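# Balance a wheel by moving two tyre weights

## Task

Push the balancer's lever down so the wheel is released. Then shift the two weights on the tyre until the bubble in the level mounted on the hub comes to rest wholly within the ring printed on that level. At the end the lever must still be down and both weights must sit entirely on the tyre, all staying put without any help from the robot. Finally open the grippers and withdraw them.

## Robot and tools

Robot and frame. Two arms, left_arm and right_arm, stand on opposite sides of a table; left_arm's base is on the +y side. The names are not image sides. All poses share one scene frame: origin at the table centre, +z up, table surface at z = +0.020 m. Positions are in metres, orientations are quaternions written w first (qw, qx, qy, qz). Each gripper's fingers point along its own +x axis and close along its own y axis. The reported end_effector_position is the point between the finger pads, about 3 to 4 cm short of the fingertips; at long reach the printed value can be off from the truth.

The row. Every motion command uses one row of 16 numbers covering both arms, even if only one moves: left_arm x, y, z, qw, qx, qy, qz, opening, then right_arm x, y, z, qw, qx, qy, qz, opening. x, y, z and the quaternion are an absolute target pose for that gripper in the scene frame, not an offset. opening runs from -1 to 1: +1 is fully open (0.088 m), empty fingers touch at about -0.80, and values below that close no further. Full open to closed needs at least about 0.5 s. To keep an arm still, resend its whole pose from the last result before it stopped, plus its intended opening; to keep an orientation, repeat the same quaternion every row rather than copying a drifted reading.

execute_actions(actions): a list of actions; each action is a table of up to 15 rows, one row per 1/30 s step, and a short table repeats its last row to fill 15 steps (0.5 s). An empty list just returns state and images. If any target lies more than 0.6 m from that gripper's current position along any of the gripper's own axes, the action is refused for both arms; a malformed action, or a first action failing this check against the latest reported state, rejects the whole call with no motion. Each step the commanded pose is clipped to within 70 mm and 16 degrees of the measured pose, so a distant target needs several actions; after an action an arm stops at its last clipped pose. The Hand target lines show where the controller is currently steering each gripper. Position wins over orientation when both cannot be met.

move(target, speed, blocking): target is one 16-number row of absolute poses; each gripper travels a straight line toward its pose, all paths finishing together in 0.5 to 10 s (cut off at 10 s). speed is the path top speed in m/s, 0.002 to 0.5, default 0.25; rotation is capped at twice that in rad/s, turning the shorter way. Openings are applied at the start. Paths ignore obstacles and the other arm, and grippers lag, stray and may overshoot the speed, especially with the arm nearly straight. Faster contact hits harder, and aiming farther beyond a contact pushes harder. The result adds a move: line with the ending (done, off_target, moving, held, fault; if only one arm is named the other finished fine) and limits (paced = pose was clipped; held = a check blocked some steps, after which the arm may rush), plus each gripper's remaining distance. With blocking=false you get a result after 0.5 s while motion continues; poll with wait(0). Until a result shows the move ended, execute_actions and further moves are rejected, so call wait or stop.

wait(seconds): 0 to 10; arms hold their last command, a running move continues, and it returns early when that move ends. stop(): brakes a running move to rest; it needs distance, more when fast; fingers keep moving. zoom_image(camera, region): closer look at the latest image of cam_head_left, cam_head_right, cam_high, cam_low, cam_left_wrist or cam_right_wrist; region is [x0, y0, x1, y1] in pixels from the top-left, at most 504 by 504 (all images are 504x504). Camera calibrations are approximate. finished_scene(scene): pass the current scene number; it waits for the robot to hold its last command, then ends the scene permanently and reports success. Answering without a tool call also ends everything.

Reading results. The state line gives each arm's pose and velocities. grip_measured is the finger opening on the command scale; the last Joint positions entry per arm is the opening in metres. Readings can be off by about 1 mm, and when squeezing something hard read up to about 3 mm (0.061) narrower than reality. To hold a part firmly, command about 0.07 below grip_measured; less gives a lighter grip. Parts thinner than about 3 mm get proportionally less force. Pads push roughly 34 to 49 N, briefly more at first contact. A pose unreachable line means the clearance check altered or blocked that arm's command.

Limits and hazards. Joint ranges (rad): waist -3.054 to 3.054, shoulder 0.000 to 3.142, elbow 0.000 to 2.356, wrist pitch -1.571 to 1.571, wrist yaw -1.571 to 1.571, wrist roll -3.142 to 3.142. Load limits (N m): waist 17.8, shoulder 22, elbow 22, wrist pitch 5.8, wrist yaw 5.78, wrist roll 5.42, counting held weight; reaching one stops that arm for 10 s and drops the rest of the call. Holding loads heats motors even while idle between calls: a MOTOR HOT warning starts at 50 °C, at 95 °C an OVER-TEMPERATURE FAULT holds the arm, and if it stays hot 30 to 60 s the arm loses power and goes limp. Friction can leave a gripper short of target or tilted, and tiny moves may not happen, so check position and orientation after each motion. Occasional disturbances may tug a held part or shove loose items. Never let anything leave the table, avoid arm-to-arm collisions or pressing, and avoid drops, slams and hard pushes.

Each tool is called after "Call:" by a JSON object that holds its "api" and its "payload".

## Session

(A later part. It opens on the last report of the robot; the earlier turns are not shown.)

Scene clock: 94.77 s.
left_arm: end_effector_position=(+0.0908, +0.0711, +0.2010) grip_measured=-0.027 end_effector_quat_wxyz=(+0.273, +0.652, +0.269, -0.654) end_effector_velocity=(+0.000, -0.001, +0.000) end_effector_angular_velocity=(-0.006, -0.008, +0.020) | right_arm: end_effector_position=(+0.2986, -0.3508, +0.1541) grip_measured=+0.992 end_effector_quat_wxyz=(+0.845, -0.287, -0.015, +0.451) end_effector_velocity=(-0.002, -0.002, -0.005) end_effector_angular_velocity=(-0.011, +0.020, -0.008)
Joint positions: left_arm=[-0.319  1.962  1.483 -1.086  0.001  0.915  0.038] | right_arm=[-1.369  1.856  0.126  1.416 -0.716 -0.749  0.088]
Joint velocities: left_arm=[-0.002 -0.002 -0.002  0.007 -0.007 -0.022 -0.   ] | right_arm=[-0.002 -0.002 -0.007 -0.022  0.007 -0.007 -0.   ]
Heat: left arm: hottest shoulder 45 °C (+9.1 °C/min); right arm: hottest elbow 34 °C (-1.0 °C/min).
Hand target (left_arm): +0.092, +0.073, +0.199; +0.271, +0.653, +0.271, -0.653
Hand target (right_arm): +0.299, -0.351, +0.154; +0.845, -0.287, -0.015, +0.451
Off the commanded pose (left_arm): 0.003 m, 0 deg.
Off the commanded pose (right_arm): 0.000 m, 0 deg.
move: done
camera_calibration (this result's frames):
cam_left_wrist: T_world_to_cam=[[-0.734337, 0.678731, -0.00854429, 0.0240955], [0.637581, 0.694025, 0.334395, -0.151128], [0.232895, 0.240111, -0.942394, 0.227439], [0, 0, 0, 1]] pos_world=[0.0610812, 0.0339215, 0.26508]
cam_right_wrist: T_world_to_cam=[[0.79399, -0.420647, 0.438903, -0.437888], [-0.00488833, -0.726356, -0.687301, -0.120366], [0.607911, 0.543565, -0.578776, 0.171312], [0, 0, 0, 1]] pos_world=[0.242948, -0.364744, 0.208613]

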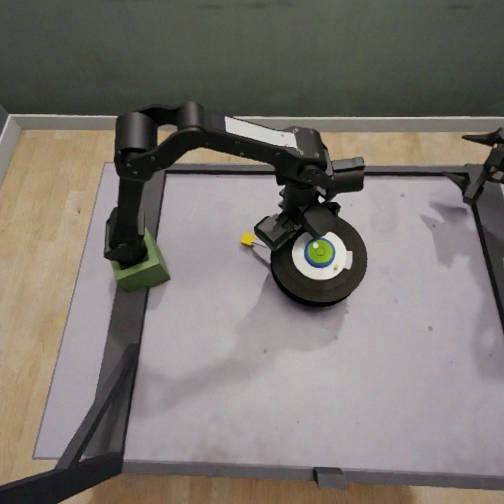

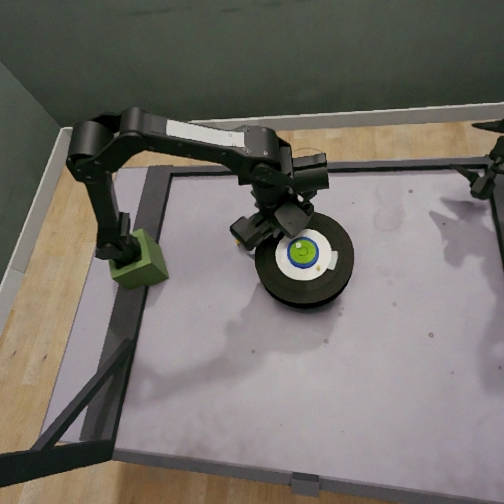

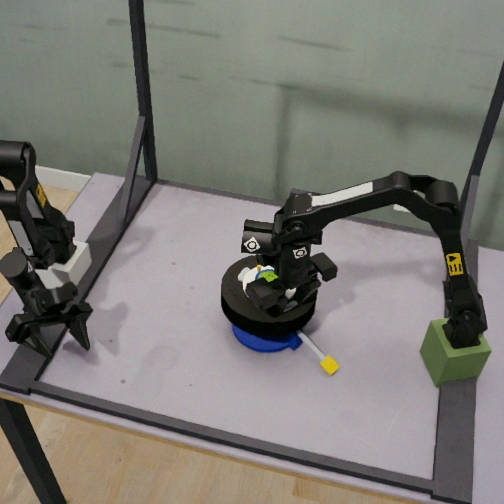

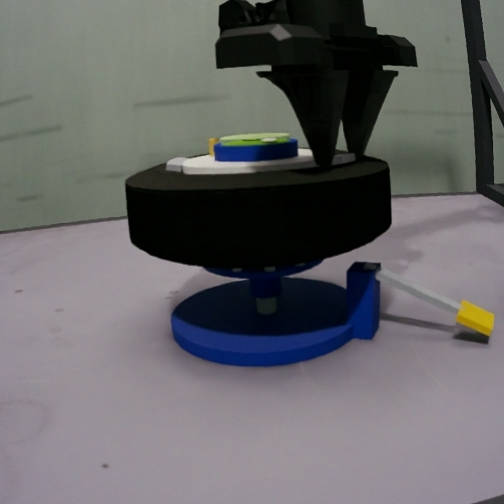

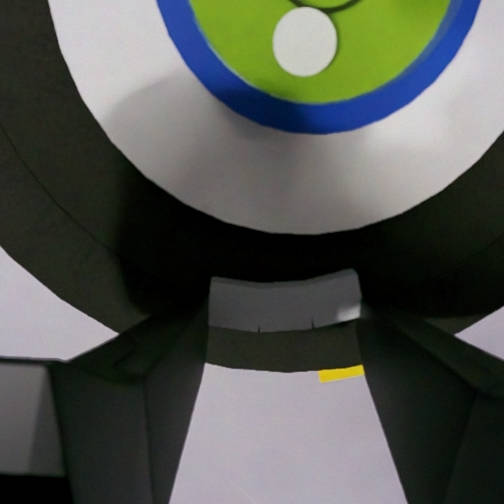

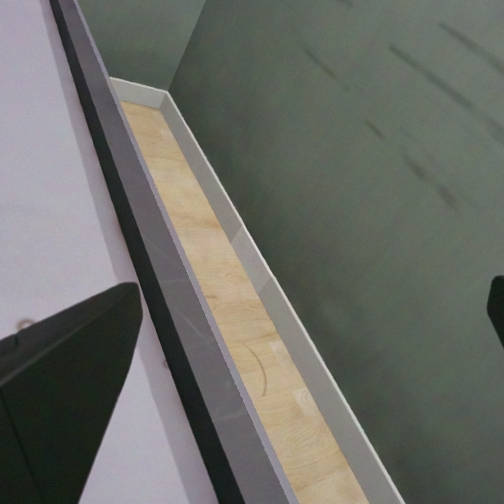

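Call:
{"api": "move", "payload": {"target": [0.091,0.081,0.219,0.271,0.653,0.271,-0.653,-0.09,0.299,-0.351,0.154,0.845,-0.287,-0.015,0.451,1], "speed": 0.04}}

Call:
{"api": "move", "payload": {"target": [0.091,0.080,0.196,0.271,0.653,0.271,-0.653,-0.09,0.299,-0.351,0.154,0.845,-0.287,-0.015,0.451,1], "speed": 0.04}}

Call:
{"api": "move", "payload": {"target": [0.091,0.080,0.196,0.271,0.653,0.271,-0.653,0.14,0.299,-0.351,0.154,0.845,-0.287,-0.015,0.451,1]}}

Call:
{"api": "move", "payload": {"target": [0.091,0.080,0.265,0.271,0.653,0.271,-0.653,0.14,0.299,-0.351,0.154,0.845,-0.287,-0.015,0.451,1], "speed": 0.1}}

Call:
{"api": "wait", "payload": {"seconds": 10}}

Call:
{"api": "zoom_image", "payload": {"camera": "cam_head_left", "region": [264,205,374,315]}}

Scene clock: 106.10 s.
left_arm: end_effector_position=(+0.0894, +0.0831, +0.2117) grip_measured=-0.027 end_effector_quat_wxyz=(+0.263, +0.655, +0.279, -0.651) end_effector_velocity=(+0.001, +0.005, +0.002) end_effector_angular_velocity=(+0.018, -0.005, +0.010) | right_arm: end_effector_position=(+0.2986, -0.3508, +0.1541) grip_measured=+0.992 end_effector_quat_wxyz=(+0.845, -0.287, -0.015, +0.451) end_effector_velocity=(-0.002, -0.000, -0.002) end_effector_angular_velocity=(-0.004, +0.007, +0.006)
Joint positions: left_arm=[-0.318  1.93   1.482 -1.145  0.001  0.915  0.038] | right_arm=[-1.369  1.856  0.126  1.416 -0.716 -0.749  0.088]
Joint velocities: left_arm=[ 0.002 -0.007 -0.002 -0.022 -0.007 -0.007  0.   ] | right_arm=[-0.002  0.002 -0.002 -0.007 -0.007 -0.007 -0.   ]
Heat: left arm: hottest shoulder 46 °C (+9.0 °C/min); right arm: hottest elbow 34 °C (-1.0 °C/min).
Hand target (left_arm): +0.091, +0.081, +0.219; +0.271, +0.653, +0.271, -0.653
Hand target (right_arm): +0.299, -0.351, +0.154; +0.845, -0.287, -0.015, +0.451
Off the commanded pose (left_arm): 0.008 m, 1 deg.
Off the commanded pose (right_arm): 0.000 m, 0 deg.
move: done
camera_calibration (this result's frames):
cam_left_wrist: T_world_to_cam=[[-0.73407, 0.678952, 0.0128838, 0.0103663], [0.639098, 0.684319, 0.351085, -0.165003], [0.229553, 0.265955, -0.936255, 0.231833], [0, 0, 0, 1]] pos_world=[0.0598446, 0.0442192, 0.274851]
cam_right_wrist: T_world_to_cam=[[0.79399, -0.420647, 0.438903, -0.437888], [-0.00488833, -0.726356, -0.687301, -0.120366], [0.607911, 0.543565, -0.578776, 0.171312], [0, 0, 0, 1]] pos_world=[0.242948, -0.364744, 0.208613]

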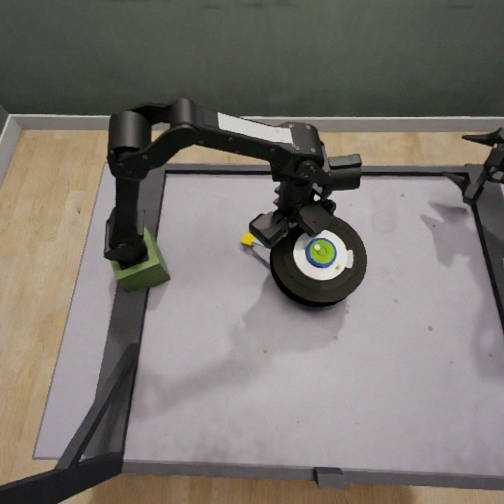

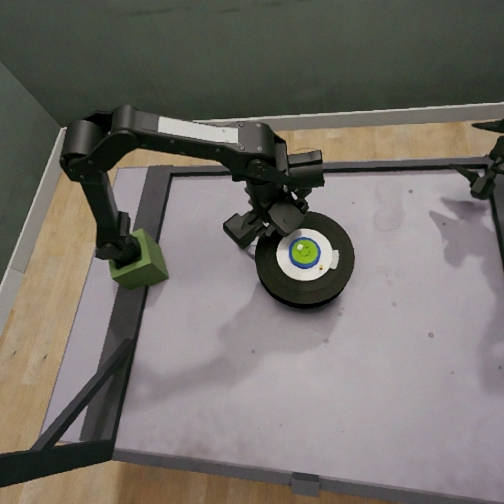

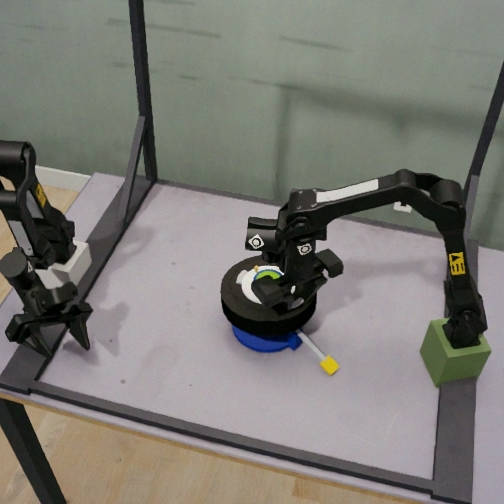

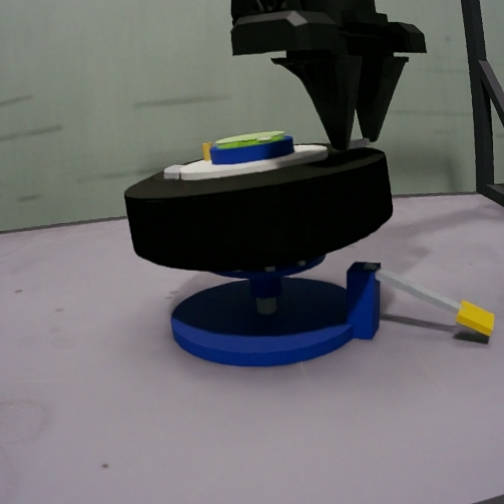

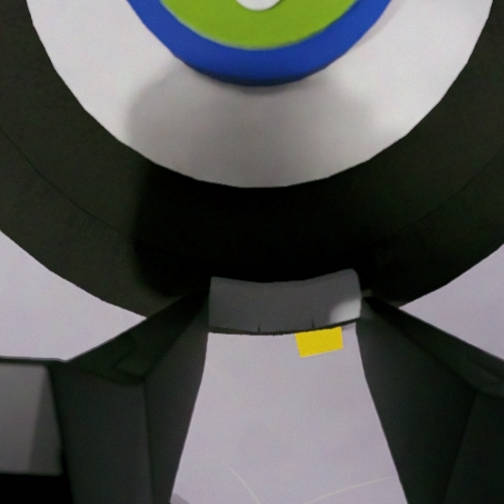

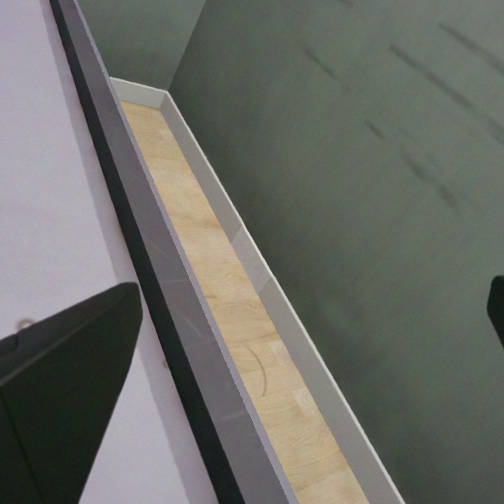

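Scene clock: 106.87 s.
left_arm: end_effector_position=(+0.0902, +0.0779, +0.2009) grip_measured=-0.027 end_effector_quat_wxyz=(+0.276, +0.651, +0.267, -0.655) end_effector_velocity=(+0.003, -0.002, -0.003) end_effector_angular_velocity=(-0.009, -0.023, -0.009) | right_arm: end_effector_position=(+0.2986, -0.3508, +0.1541) grip_measured=+0.992 end_effector_quat_wxyz=(+0.845, -0.287, -0.015, +0.451) end_effector_velocity=(-0.001, -0.000, +0.000) end_effector_angular_velocity=(+0.007, +0.004, +0.003)
Joint positions: left_arm=[-0.318  1.93   1.438 -1.065  0.001  0.915  0.038] | right_arm=[-1.369  1.856  0.126  1.416 -0.716 -0.749  0.088]
Joint velocities: left_arm=[-0.002  0.002 -0.007  0.022 -0.022  0.007 -0.   ] | right_arm=[-0.002  0.002 -0.002  0.007 -0.007  0.007 -0.   ]
Heat: left arm: hottest shoulder 46 °C (+9.1 °C/min); right arm: hottest elbow 34 °C (-1.0 °C/min).
Hand target (left_arm): +0.091, +0.080, +0.196; +0.271, +0.653, +0.271, -0.653
Hand target (right_arm): +0.299, -0.351, +0.154; +0.845, -0.287, -0.015, +0.451
Off the commanded pose (left_arm): 0.005 m, 1 deg.
Off the commanded pose (right_arm): 0.000 m, 0 deg.
move: done
camera_calibration (this result's frames):
cam_left_wrist: T_world_to_cam=[[-0.734325, 0.678639, -0.0147124, 0.0202676], [0.637229, 0.696661, 0.329549, -0.154619], [0.233894, 0.232621, -0.944024, 0.226681], [0, 0, 0, 1]] pos_world=[0.0603915, 0.0412322, 0.265246]
cam_right_wrist: T_world_to_cam=[[0.79399, -0.420647, 0.438903, -0.437888], [-0.00488833, -0.726356, -0.687301, -0.120366], [0.607911, 0.543565, -0.578776, 0.171312], [0, 0, 0, 1]] pos_world=[0.242948, -0.364744, 0.208613]

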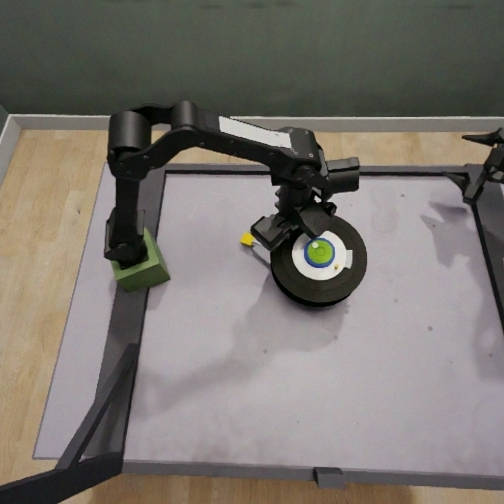

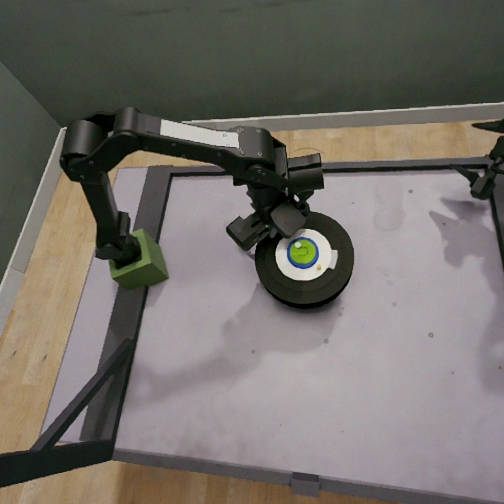

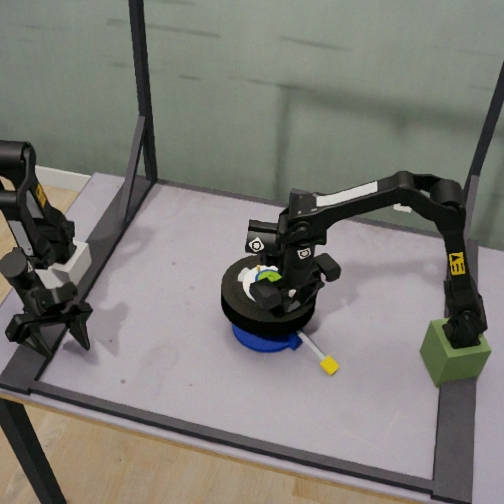

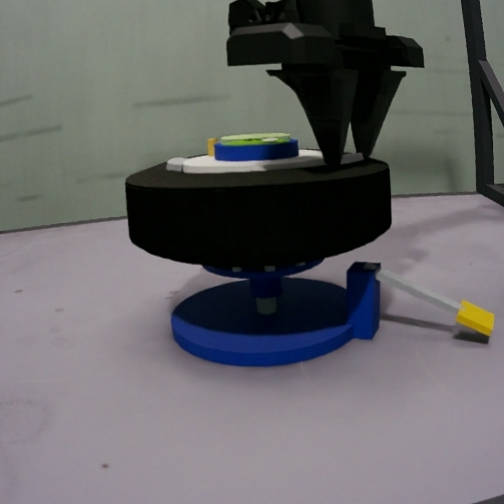

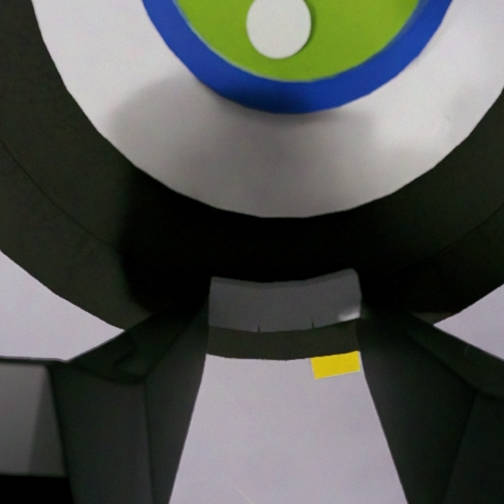

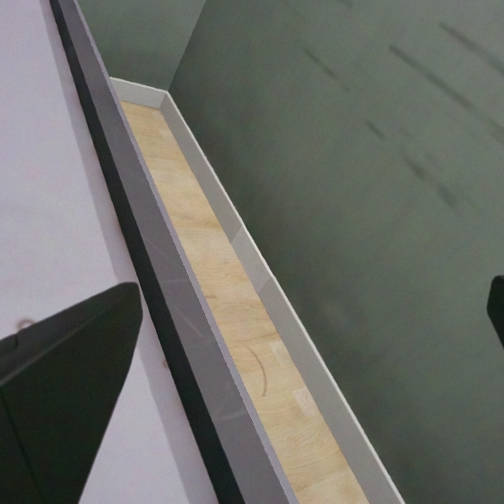

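Scene clock: 107.57 s.
left_arm: end_effector_position=(+0.0902, +0.0777, +0.2009) grip_measured=+0.137 end_effector_quat_wxyz=(+0.276, +0.651, +0.266, -0.655) end_effector_velocity=(+0.000, -0.001, +0.000) end_effector_angular_velocity=(-0.006, -0.008, +0.020) | right_arm: end_effector_position=(+0.2986, -0.3508, +0.1541) grip_measured=+0.992 end_effector_quat_wxyz=(+0.845, -0.287, -0.015, +0.451) end_effector_velocity=(-0.001, -0.000, +0.000) end_effector_angular_velocity=(-0.003, -0.003, +0.006)
Joint positions: left_arm=[-0.318  1.93   1.438 -1.065  0.001  0.915  0.046] | right_arm=[-1.369  1.856  0.126  1.416 -0.716 -0.749  0.088]
Joint velocities: left_arm=[-0.002 -0.002 -0.002  0.007 -0.007 -0.022 -0.   ] | right_arm=[-0.002 -0.007 -0.002 -0.007 -0.007 -0.007 -0.   ]
Heat: left arm: hottest shoulder 46 °C (+9.1 °C/min); right arm: hottest elbow 34 °C (-1.0 °C/min).
Hand target (left_arm): +0.091, +0.080, +0.196; +0.271, +0.653, +0.271, -0.653
Hand target (right_arm): +0.299, -0.351, +0.154; +0.845, -0.287, -0.015, +0.451
Off the commanded pose (left_arm): 0.005 m, 1 deg.
Off the commanded pose (right_arm): 0.000 m, 0 deg.
move: done
camera_calibration (this result's frames):
cam_left_wrist: T_world_to_cam=[[-0.734323, 0.678628, -0.0152995, 0.0205144], [0.637196, 0.69691, 0.329086, -0.154443], [0.233989, 0.231907, -0.944176, 0.226794], [0, 0, 0, 1]] pos_world=[0.060407, 0.0411158, 0.265273]
cam_right_wrist: T_world_to_cam=[[0.79399, -0.420647, 0.438903, -0.437888], [-0.00488833, -0.726356, -0.687301, -0.120366], [0.607911, 0.543565, -0.578776, 0.171312], [0, 0, 0, 1]] pos_world=[0.242948, -0.364744, 0.208613]

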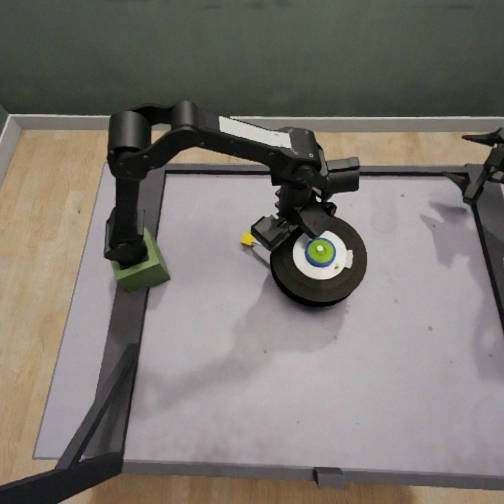

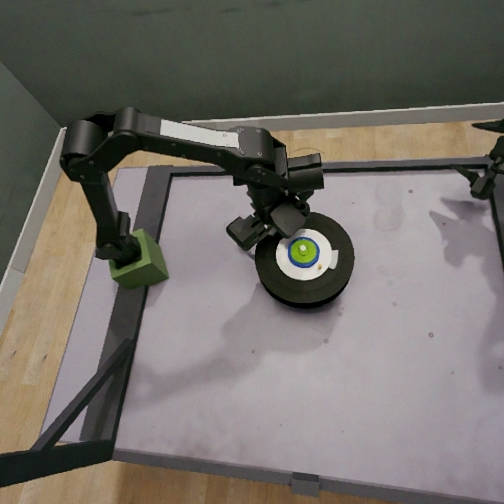

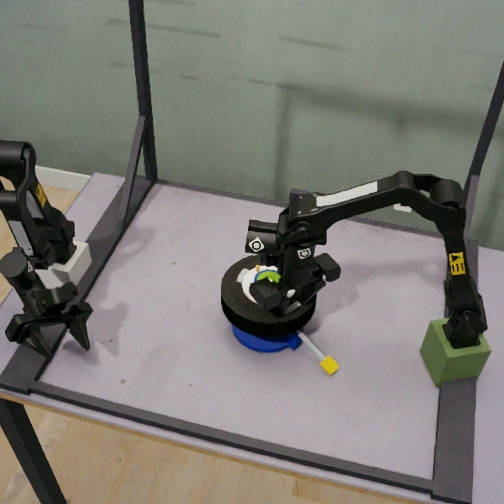

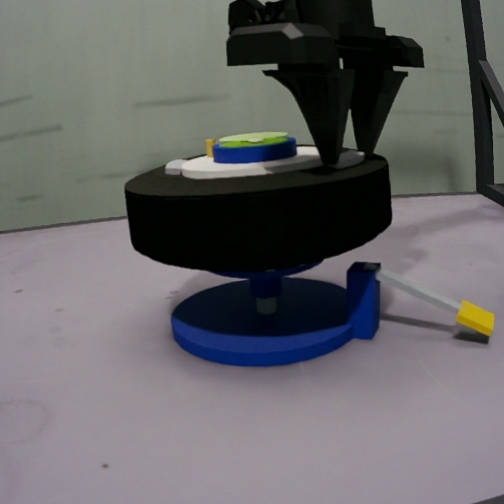

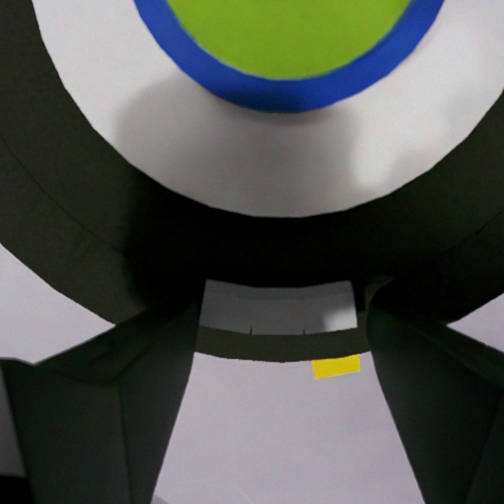

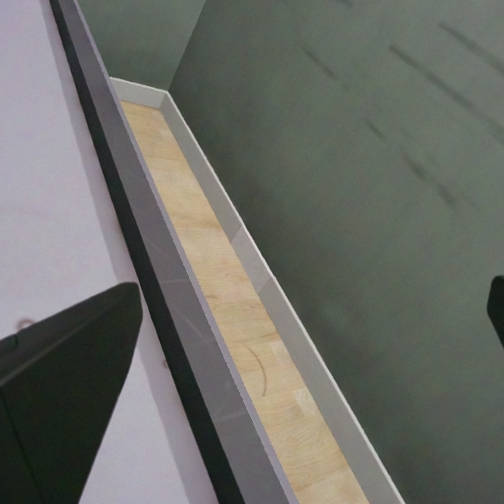

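Scene clock: 108.67 s.
left_arm: end_effector_position=(+0.0898, +0.0808, +0.2594) grip_measured=+0.138 end_effector_quat_wxyz=(+0.266, +0.654, +0.277, -0.652) end_effector_velocity=(-0.003, +0.006, +0.003) end_effector_angular_velocity=(+0.026, +0.010, +0.020) | right_arm: end_effector_position=(+0.2986, -0.3508, +0.1541) grip_measured=+0.992 end_effector_quat_wxyz=(+0.845, -0.287, -0.015, +0.451) end_effector_velocity=(+0.001, -0.001, +0.001) end_effector_angular_velocity=(-0.002, -0.008, +0.001)
Joint positions: left_arm=[-0.318  1.913  1.65  -1.324  0.001  0.915  0.046] | right_arm=[-1.369  1.856  0.126  1.416 -0.716 -0.749  0.088]
Joint velocities: left_arm=[-0.002 -0.002  0.007 -0.037  0.007 -0.022 -0.   ] | right_arm=[-0.007 -0.007  0.002 -0.007 -0.007 -0.007 -0.   ]
Heat: left arm: hottest shoulder 46 °C (+9.1 °C/min); right arm: hottest elbow 34 °C (-1.0 °C/min).
Hand target (left_arm): +0.091, +0.079, +0.265; +0.271, +0.653, +0.271, -0.653
Hand target (right_arm): +0.299, -0.351, +0.154; +0.845, -0.287, -0.015, +0.451
Off the commanded pose (left_arm): 0.006 m, 1 deg.
Off the commanded pose (right_arm): 0.000 m, 0 deg.
move: done
camera_calibration (this result's frames):
cam_left_wrist: T_world_to_cam=[[-0.734337, 0.678732, 0.00848035, 0.0128258], [0.638574, 0.686545, 0.347678, -0.179714], [0.230158, 0.260728, -0.937576, 0.277742], [0, 0, 0, 1]] pos_world=[0.0602547, 0.0422614, 0.322778]
cam_right_wrist: T_world_to_cam=[[0.79399, -0.420647, 0.438903, -0.437888], [-0.00488833, -0.726356, -0.687301, -0.120366], [0.607911, 0.543565, -0.578776, 0.171312], [0, 0, 0, 1]] pos_world=[0.242948, -0.364744, 0.208613]

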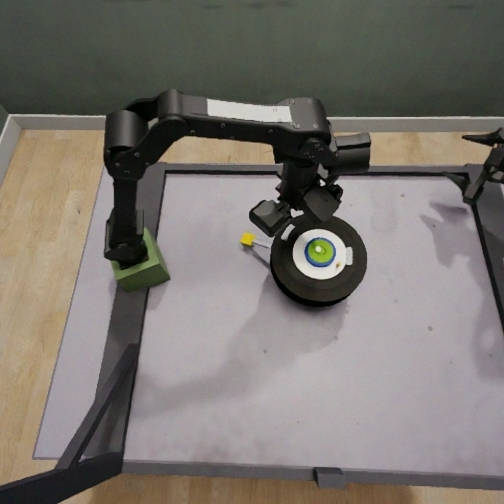

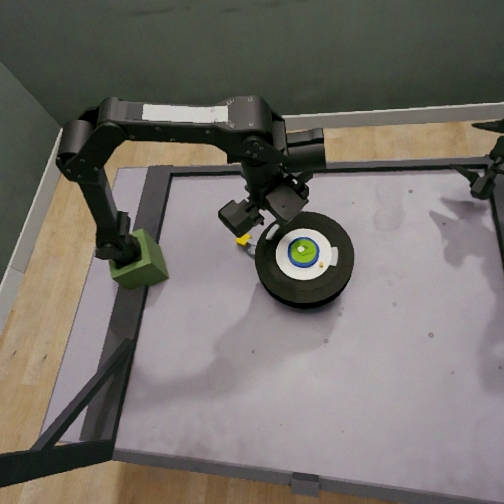

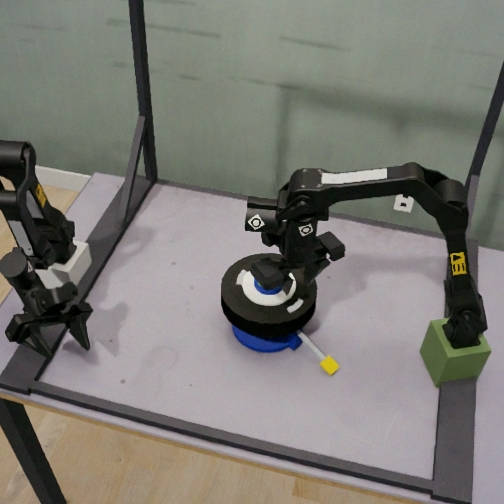

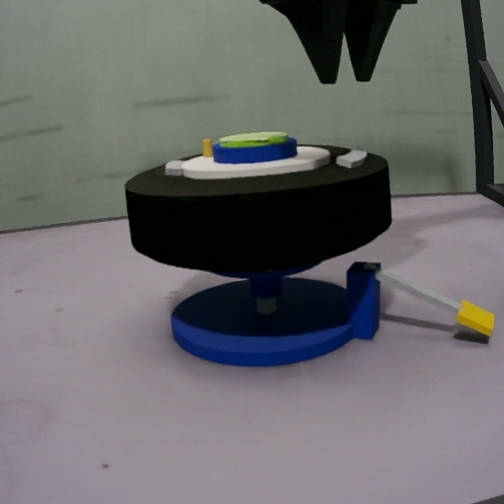

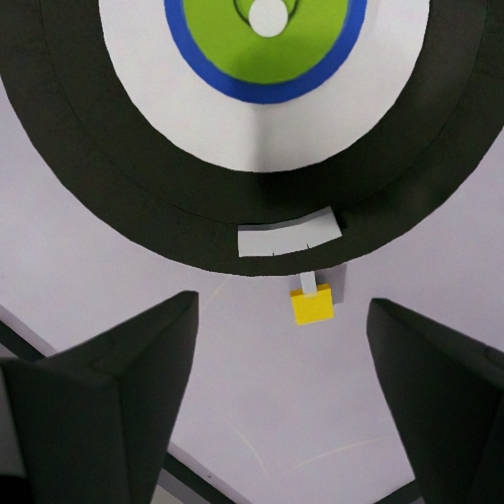

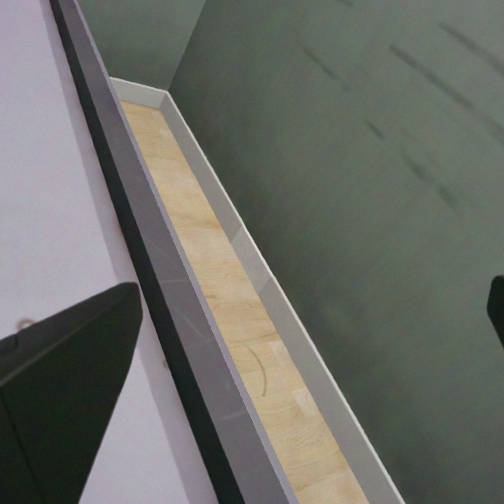

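Scene clock: 118.67 s.
left_arm: end_effector_position=(+0.0898, +0.0808, +0.2597) grip_measured=+0.138 end_effector_quat_wxyz=(+0.266, +0.654, +0.277, -0.652) end_effector_velocity=(-0.001, +0.006, -0.003) end_effector_angular_velocity=(+0.032, -0.003, +0.005) | right_arm: end_effector_position=(+0.2986, -0.3508, +0.1541) grip_measured=+0.992 end_effector_quat_wxyz=(+0.845, -0.287, -0.015, +0.451) end_effector_velocity=(-0.004, -0.001, -0.004) end_effector_angular_velocity=(+0.002, +0.032, +0.003)
Joint positions: left_arm=[-0.318  1.913  1.651 -1.325  0.001  0.915  0.046] | right_arm=[-1.369  1.856  0.126  1.416 -0.716 -0.749  0.088]
Joint velocities: left_arm=[-0.002  0.002 -0.007 -0.022 -0.007 -0.007 -0.   ] | right_arm=[-0.002 -0.002 -0.007 -0.022 -0.007  0.007 -0.   ]
Heat: left arm: hottest shoulder 46 °C (+8.0 °C/min); right arm: hottest elbow 34 °C (+0.0 °C/min).
Hand target (left_arm): +0.091, +0.079, +0.265; +0.271, +0.653, +0.271, -0.653
Hand target (right_arm): +0.299, -0.351, +0.154; +0.845, -0.287, -0.015, +0.451
Off the commanded pose (left_arm): 0.005 m, 1 deg.
Off the commanded pose (right_arm): 0.000 m, 0 deg.
wait: 10.00 s; at rest by 0.17 s
camera_calibration (this result's frames):
cam_left_wrist: T_world_to_cam=[[-0.734337, 0.678732, 0.00848035, 0.0128283], [0.638574, 0.686545, 0.347678, -0.179811], [0.230158, 0.260728, -0.937576, 0.278014], [0, 0, 0, 1]] pos_world=[0.0602555, 0.042255, 0.323066]
cam_right_wrist: T_world_to_cam=[[0.79399, -0.420647, 0.438903, -0.437888], [-0.00488833, -0.726356, -0.687301, -0.120366], [0.607911, 0.543565, -0.578776, 0.171312], [0, 0, 0, 1]] pos_world=[0.242948, -0.364744, 0.208613]

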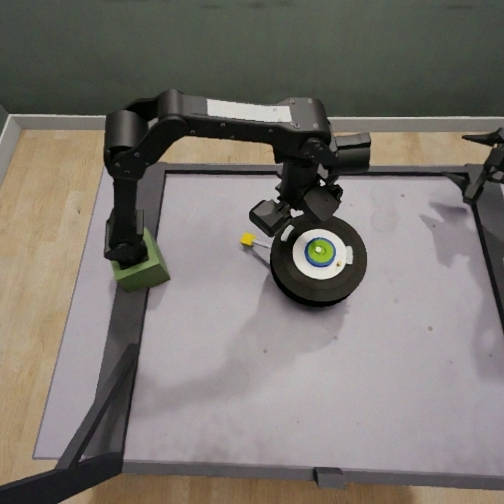

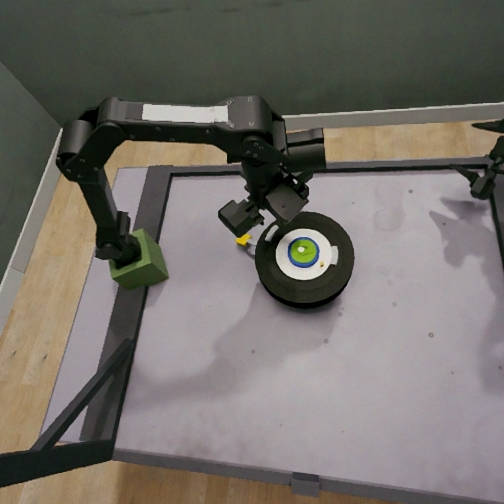

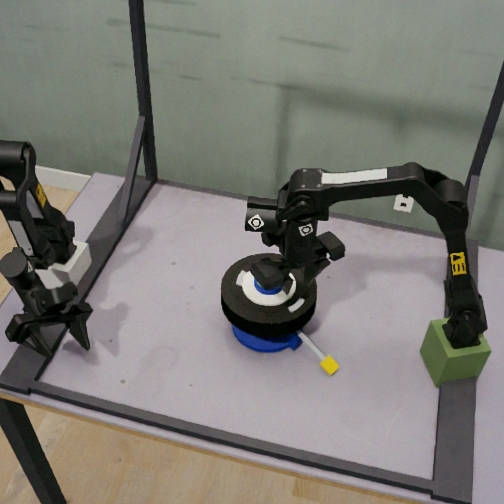

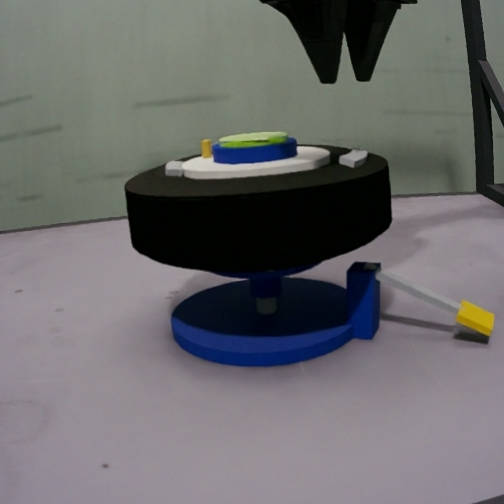

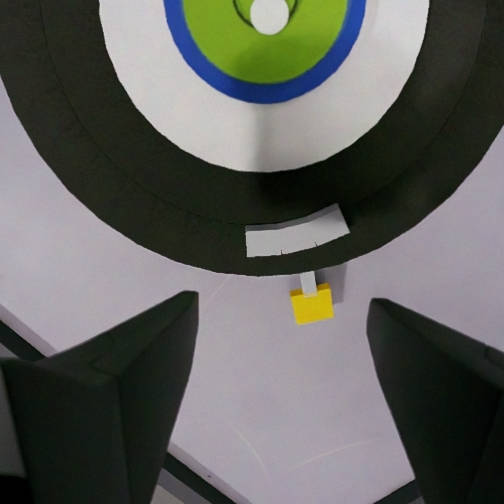

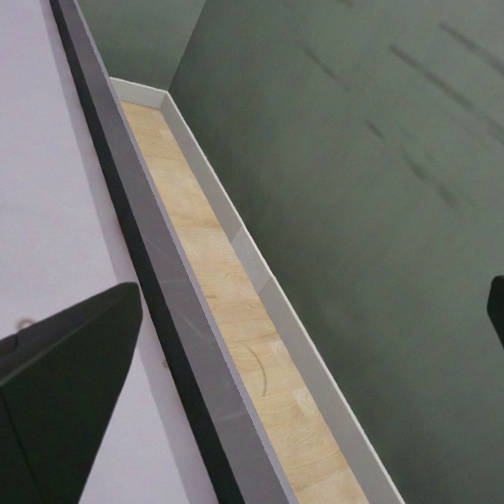

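Region (264, 205, 374, 315) of cam_head_left's 504x504 image, scaled by 4.582, with more detail than that image has.

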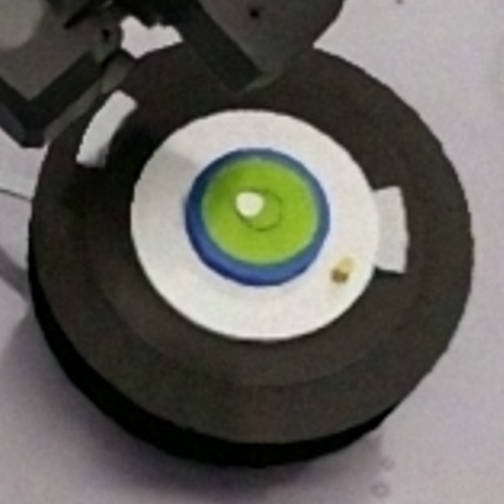

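Call:
{"api": "move", "payload": {"target": [0.082,0.088,0.207,0.343,0.618,0.343,-0.618,0.4,0.299,-0.351,0.154,0.845,-0.287,-0.015,0.451,1], "speed": 0.08}}

Scene clock: 131.77 s.
left_arm: end_effector_position=(+0.0831, +0.0870, +0.2047) grip_measured=+0.398 end_effector_quat_wxyz=(+0.340, +0.619, +0.345, -0.618) end_effector_velocity=(+0.000, +0.002, -0.001) end_effector_angular_velocity=(-0.002, -0.008, +0.019) | right_arm: end_effector_position=(+0.2986, -0.3508, +0.1541) grip_measured=+0.992 end_effector_quat_wxyz=(+0.845, -0.287, -0.015, +0.451) end_effector_velocity=(-0.003, +0.001, -0.000) end_effector_angular_velocity=(+0.001, +0.003, +0.020)
Joint positions: left_arm=[-0.335  1.907  1.422 -1.094  0.001  0.675  0.058] | right_arm=[-1.369  1.856  0.126  1.416 -0.716 -0.749  0.088]
Joint velocities: left_arm=[-0.002 -0.007 -0.012  0.007 -0.007 -0.022  0.   ] | right_arm=[-0.002 -0.002 -0.002 -0.007 -0.022 -0.007  0.   ]
Heat: left arm: hottest shoulder 47 °C (+7.0 °C/min); right arm: hottest shoulder 34 °C (+0.0 °C/min).
Hand target (left_arm): +0.082, +0.089, +0.207; +0.343, +0.618, +0.343, -0.618
Hand target (right_arm): +0.299, -0.351, +0.154; +0.845, -0.287, -0.015, +0.451
Off the commanded pose (left_arm): 0.003 m, 0 deg.
Off the commanded pose (right_arm): 0.000 m, 0 deg.
move: done
camera_calibration (this result's frames):
cam_left_wrist: T_world_to_cam=[[-0.866546, 0.499098, 0.000569901, 0.032327], [0.468846, 0.813629, 0.343788, -0.156835], [0.17112, 0.298175, -0.939047, 0.228343], [0, 0, 0, 1]] pos_world=[0.0624701, 0.0433848, 0.268325]
cam_right_wrist: T_world_to_cam=[[0.79399, -0.420647, 0.438903, -0.437888], [-0.00488833, -0.726356, -0.687301, -0.120366], [0.607911, 0.543565, -0.578776, 0.171312], [0, 0, 0, 1]] pos_world=[0.242948, -0.364744, 0.208613]

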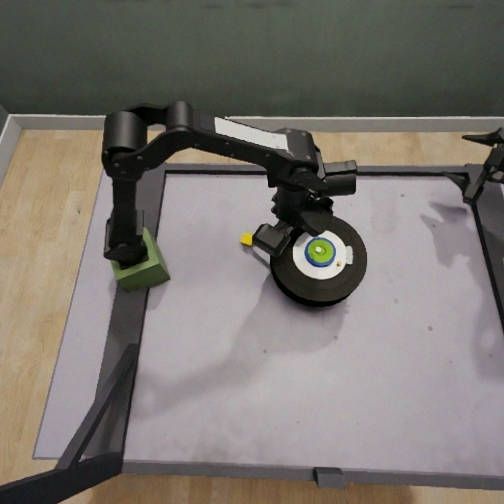

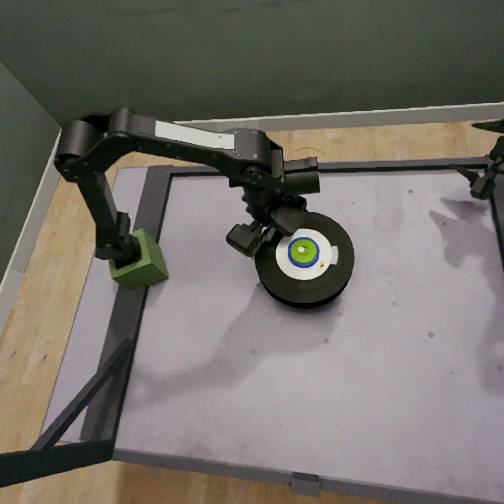

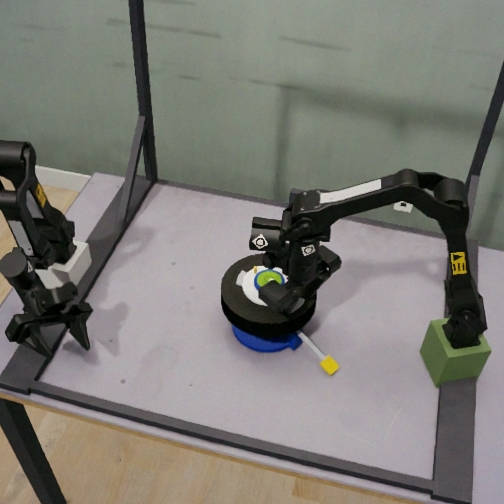

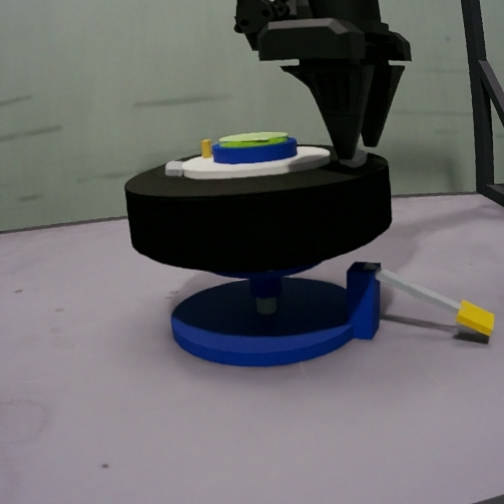

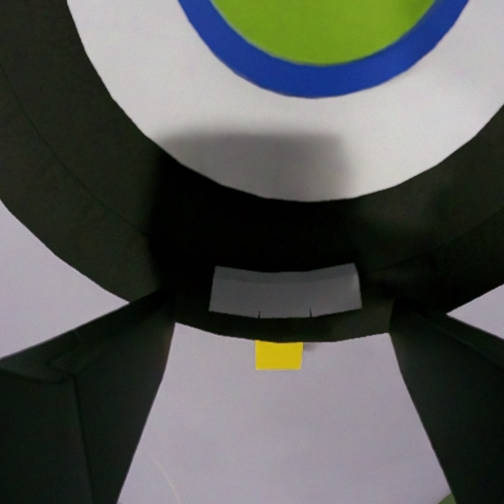

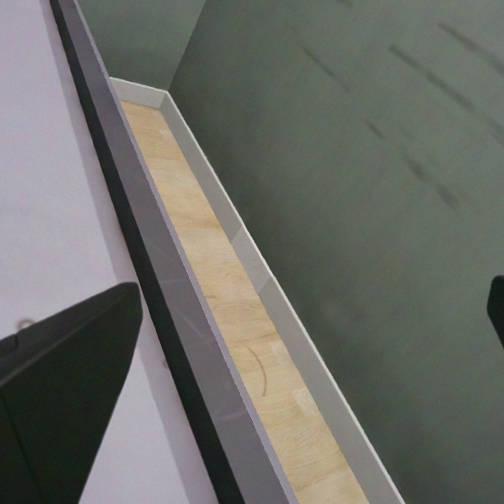

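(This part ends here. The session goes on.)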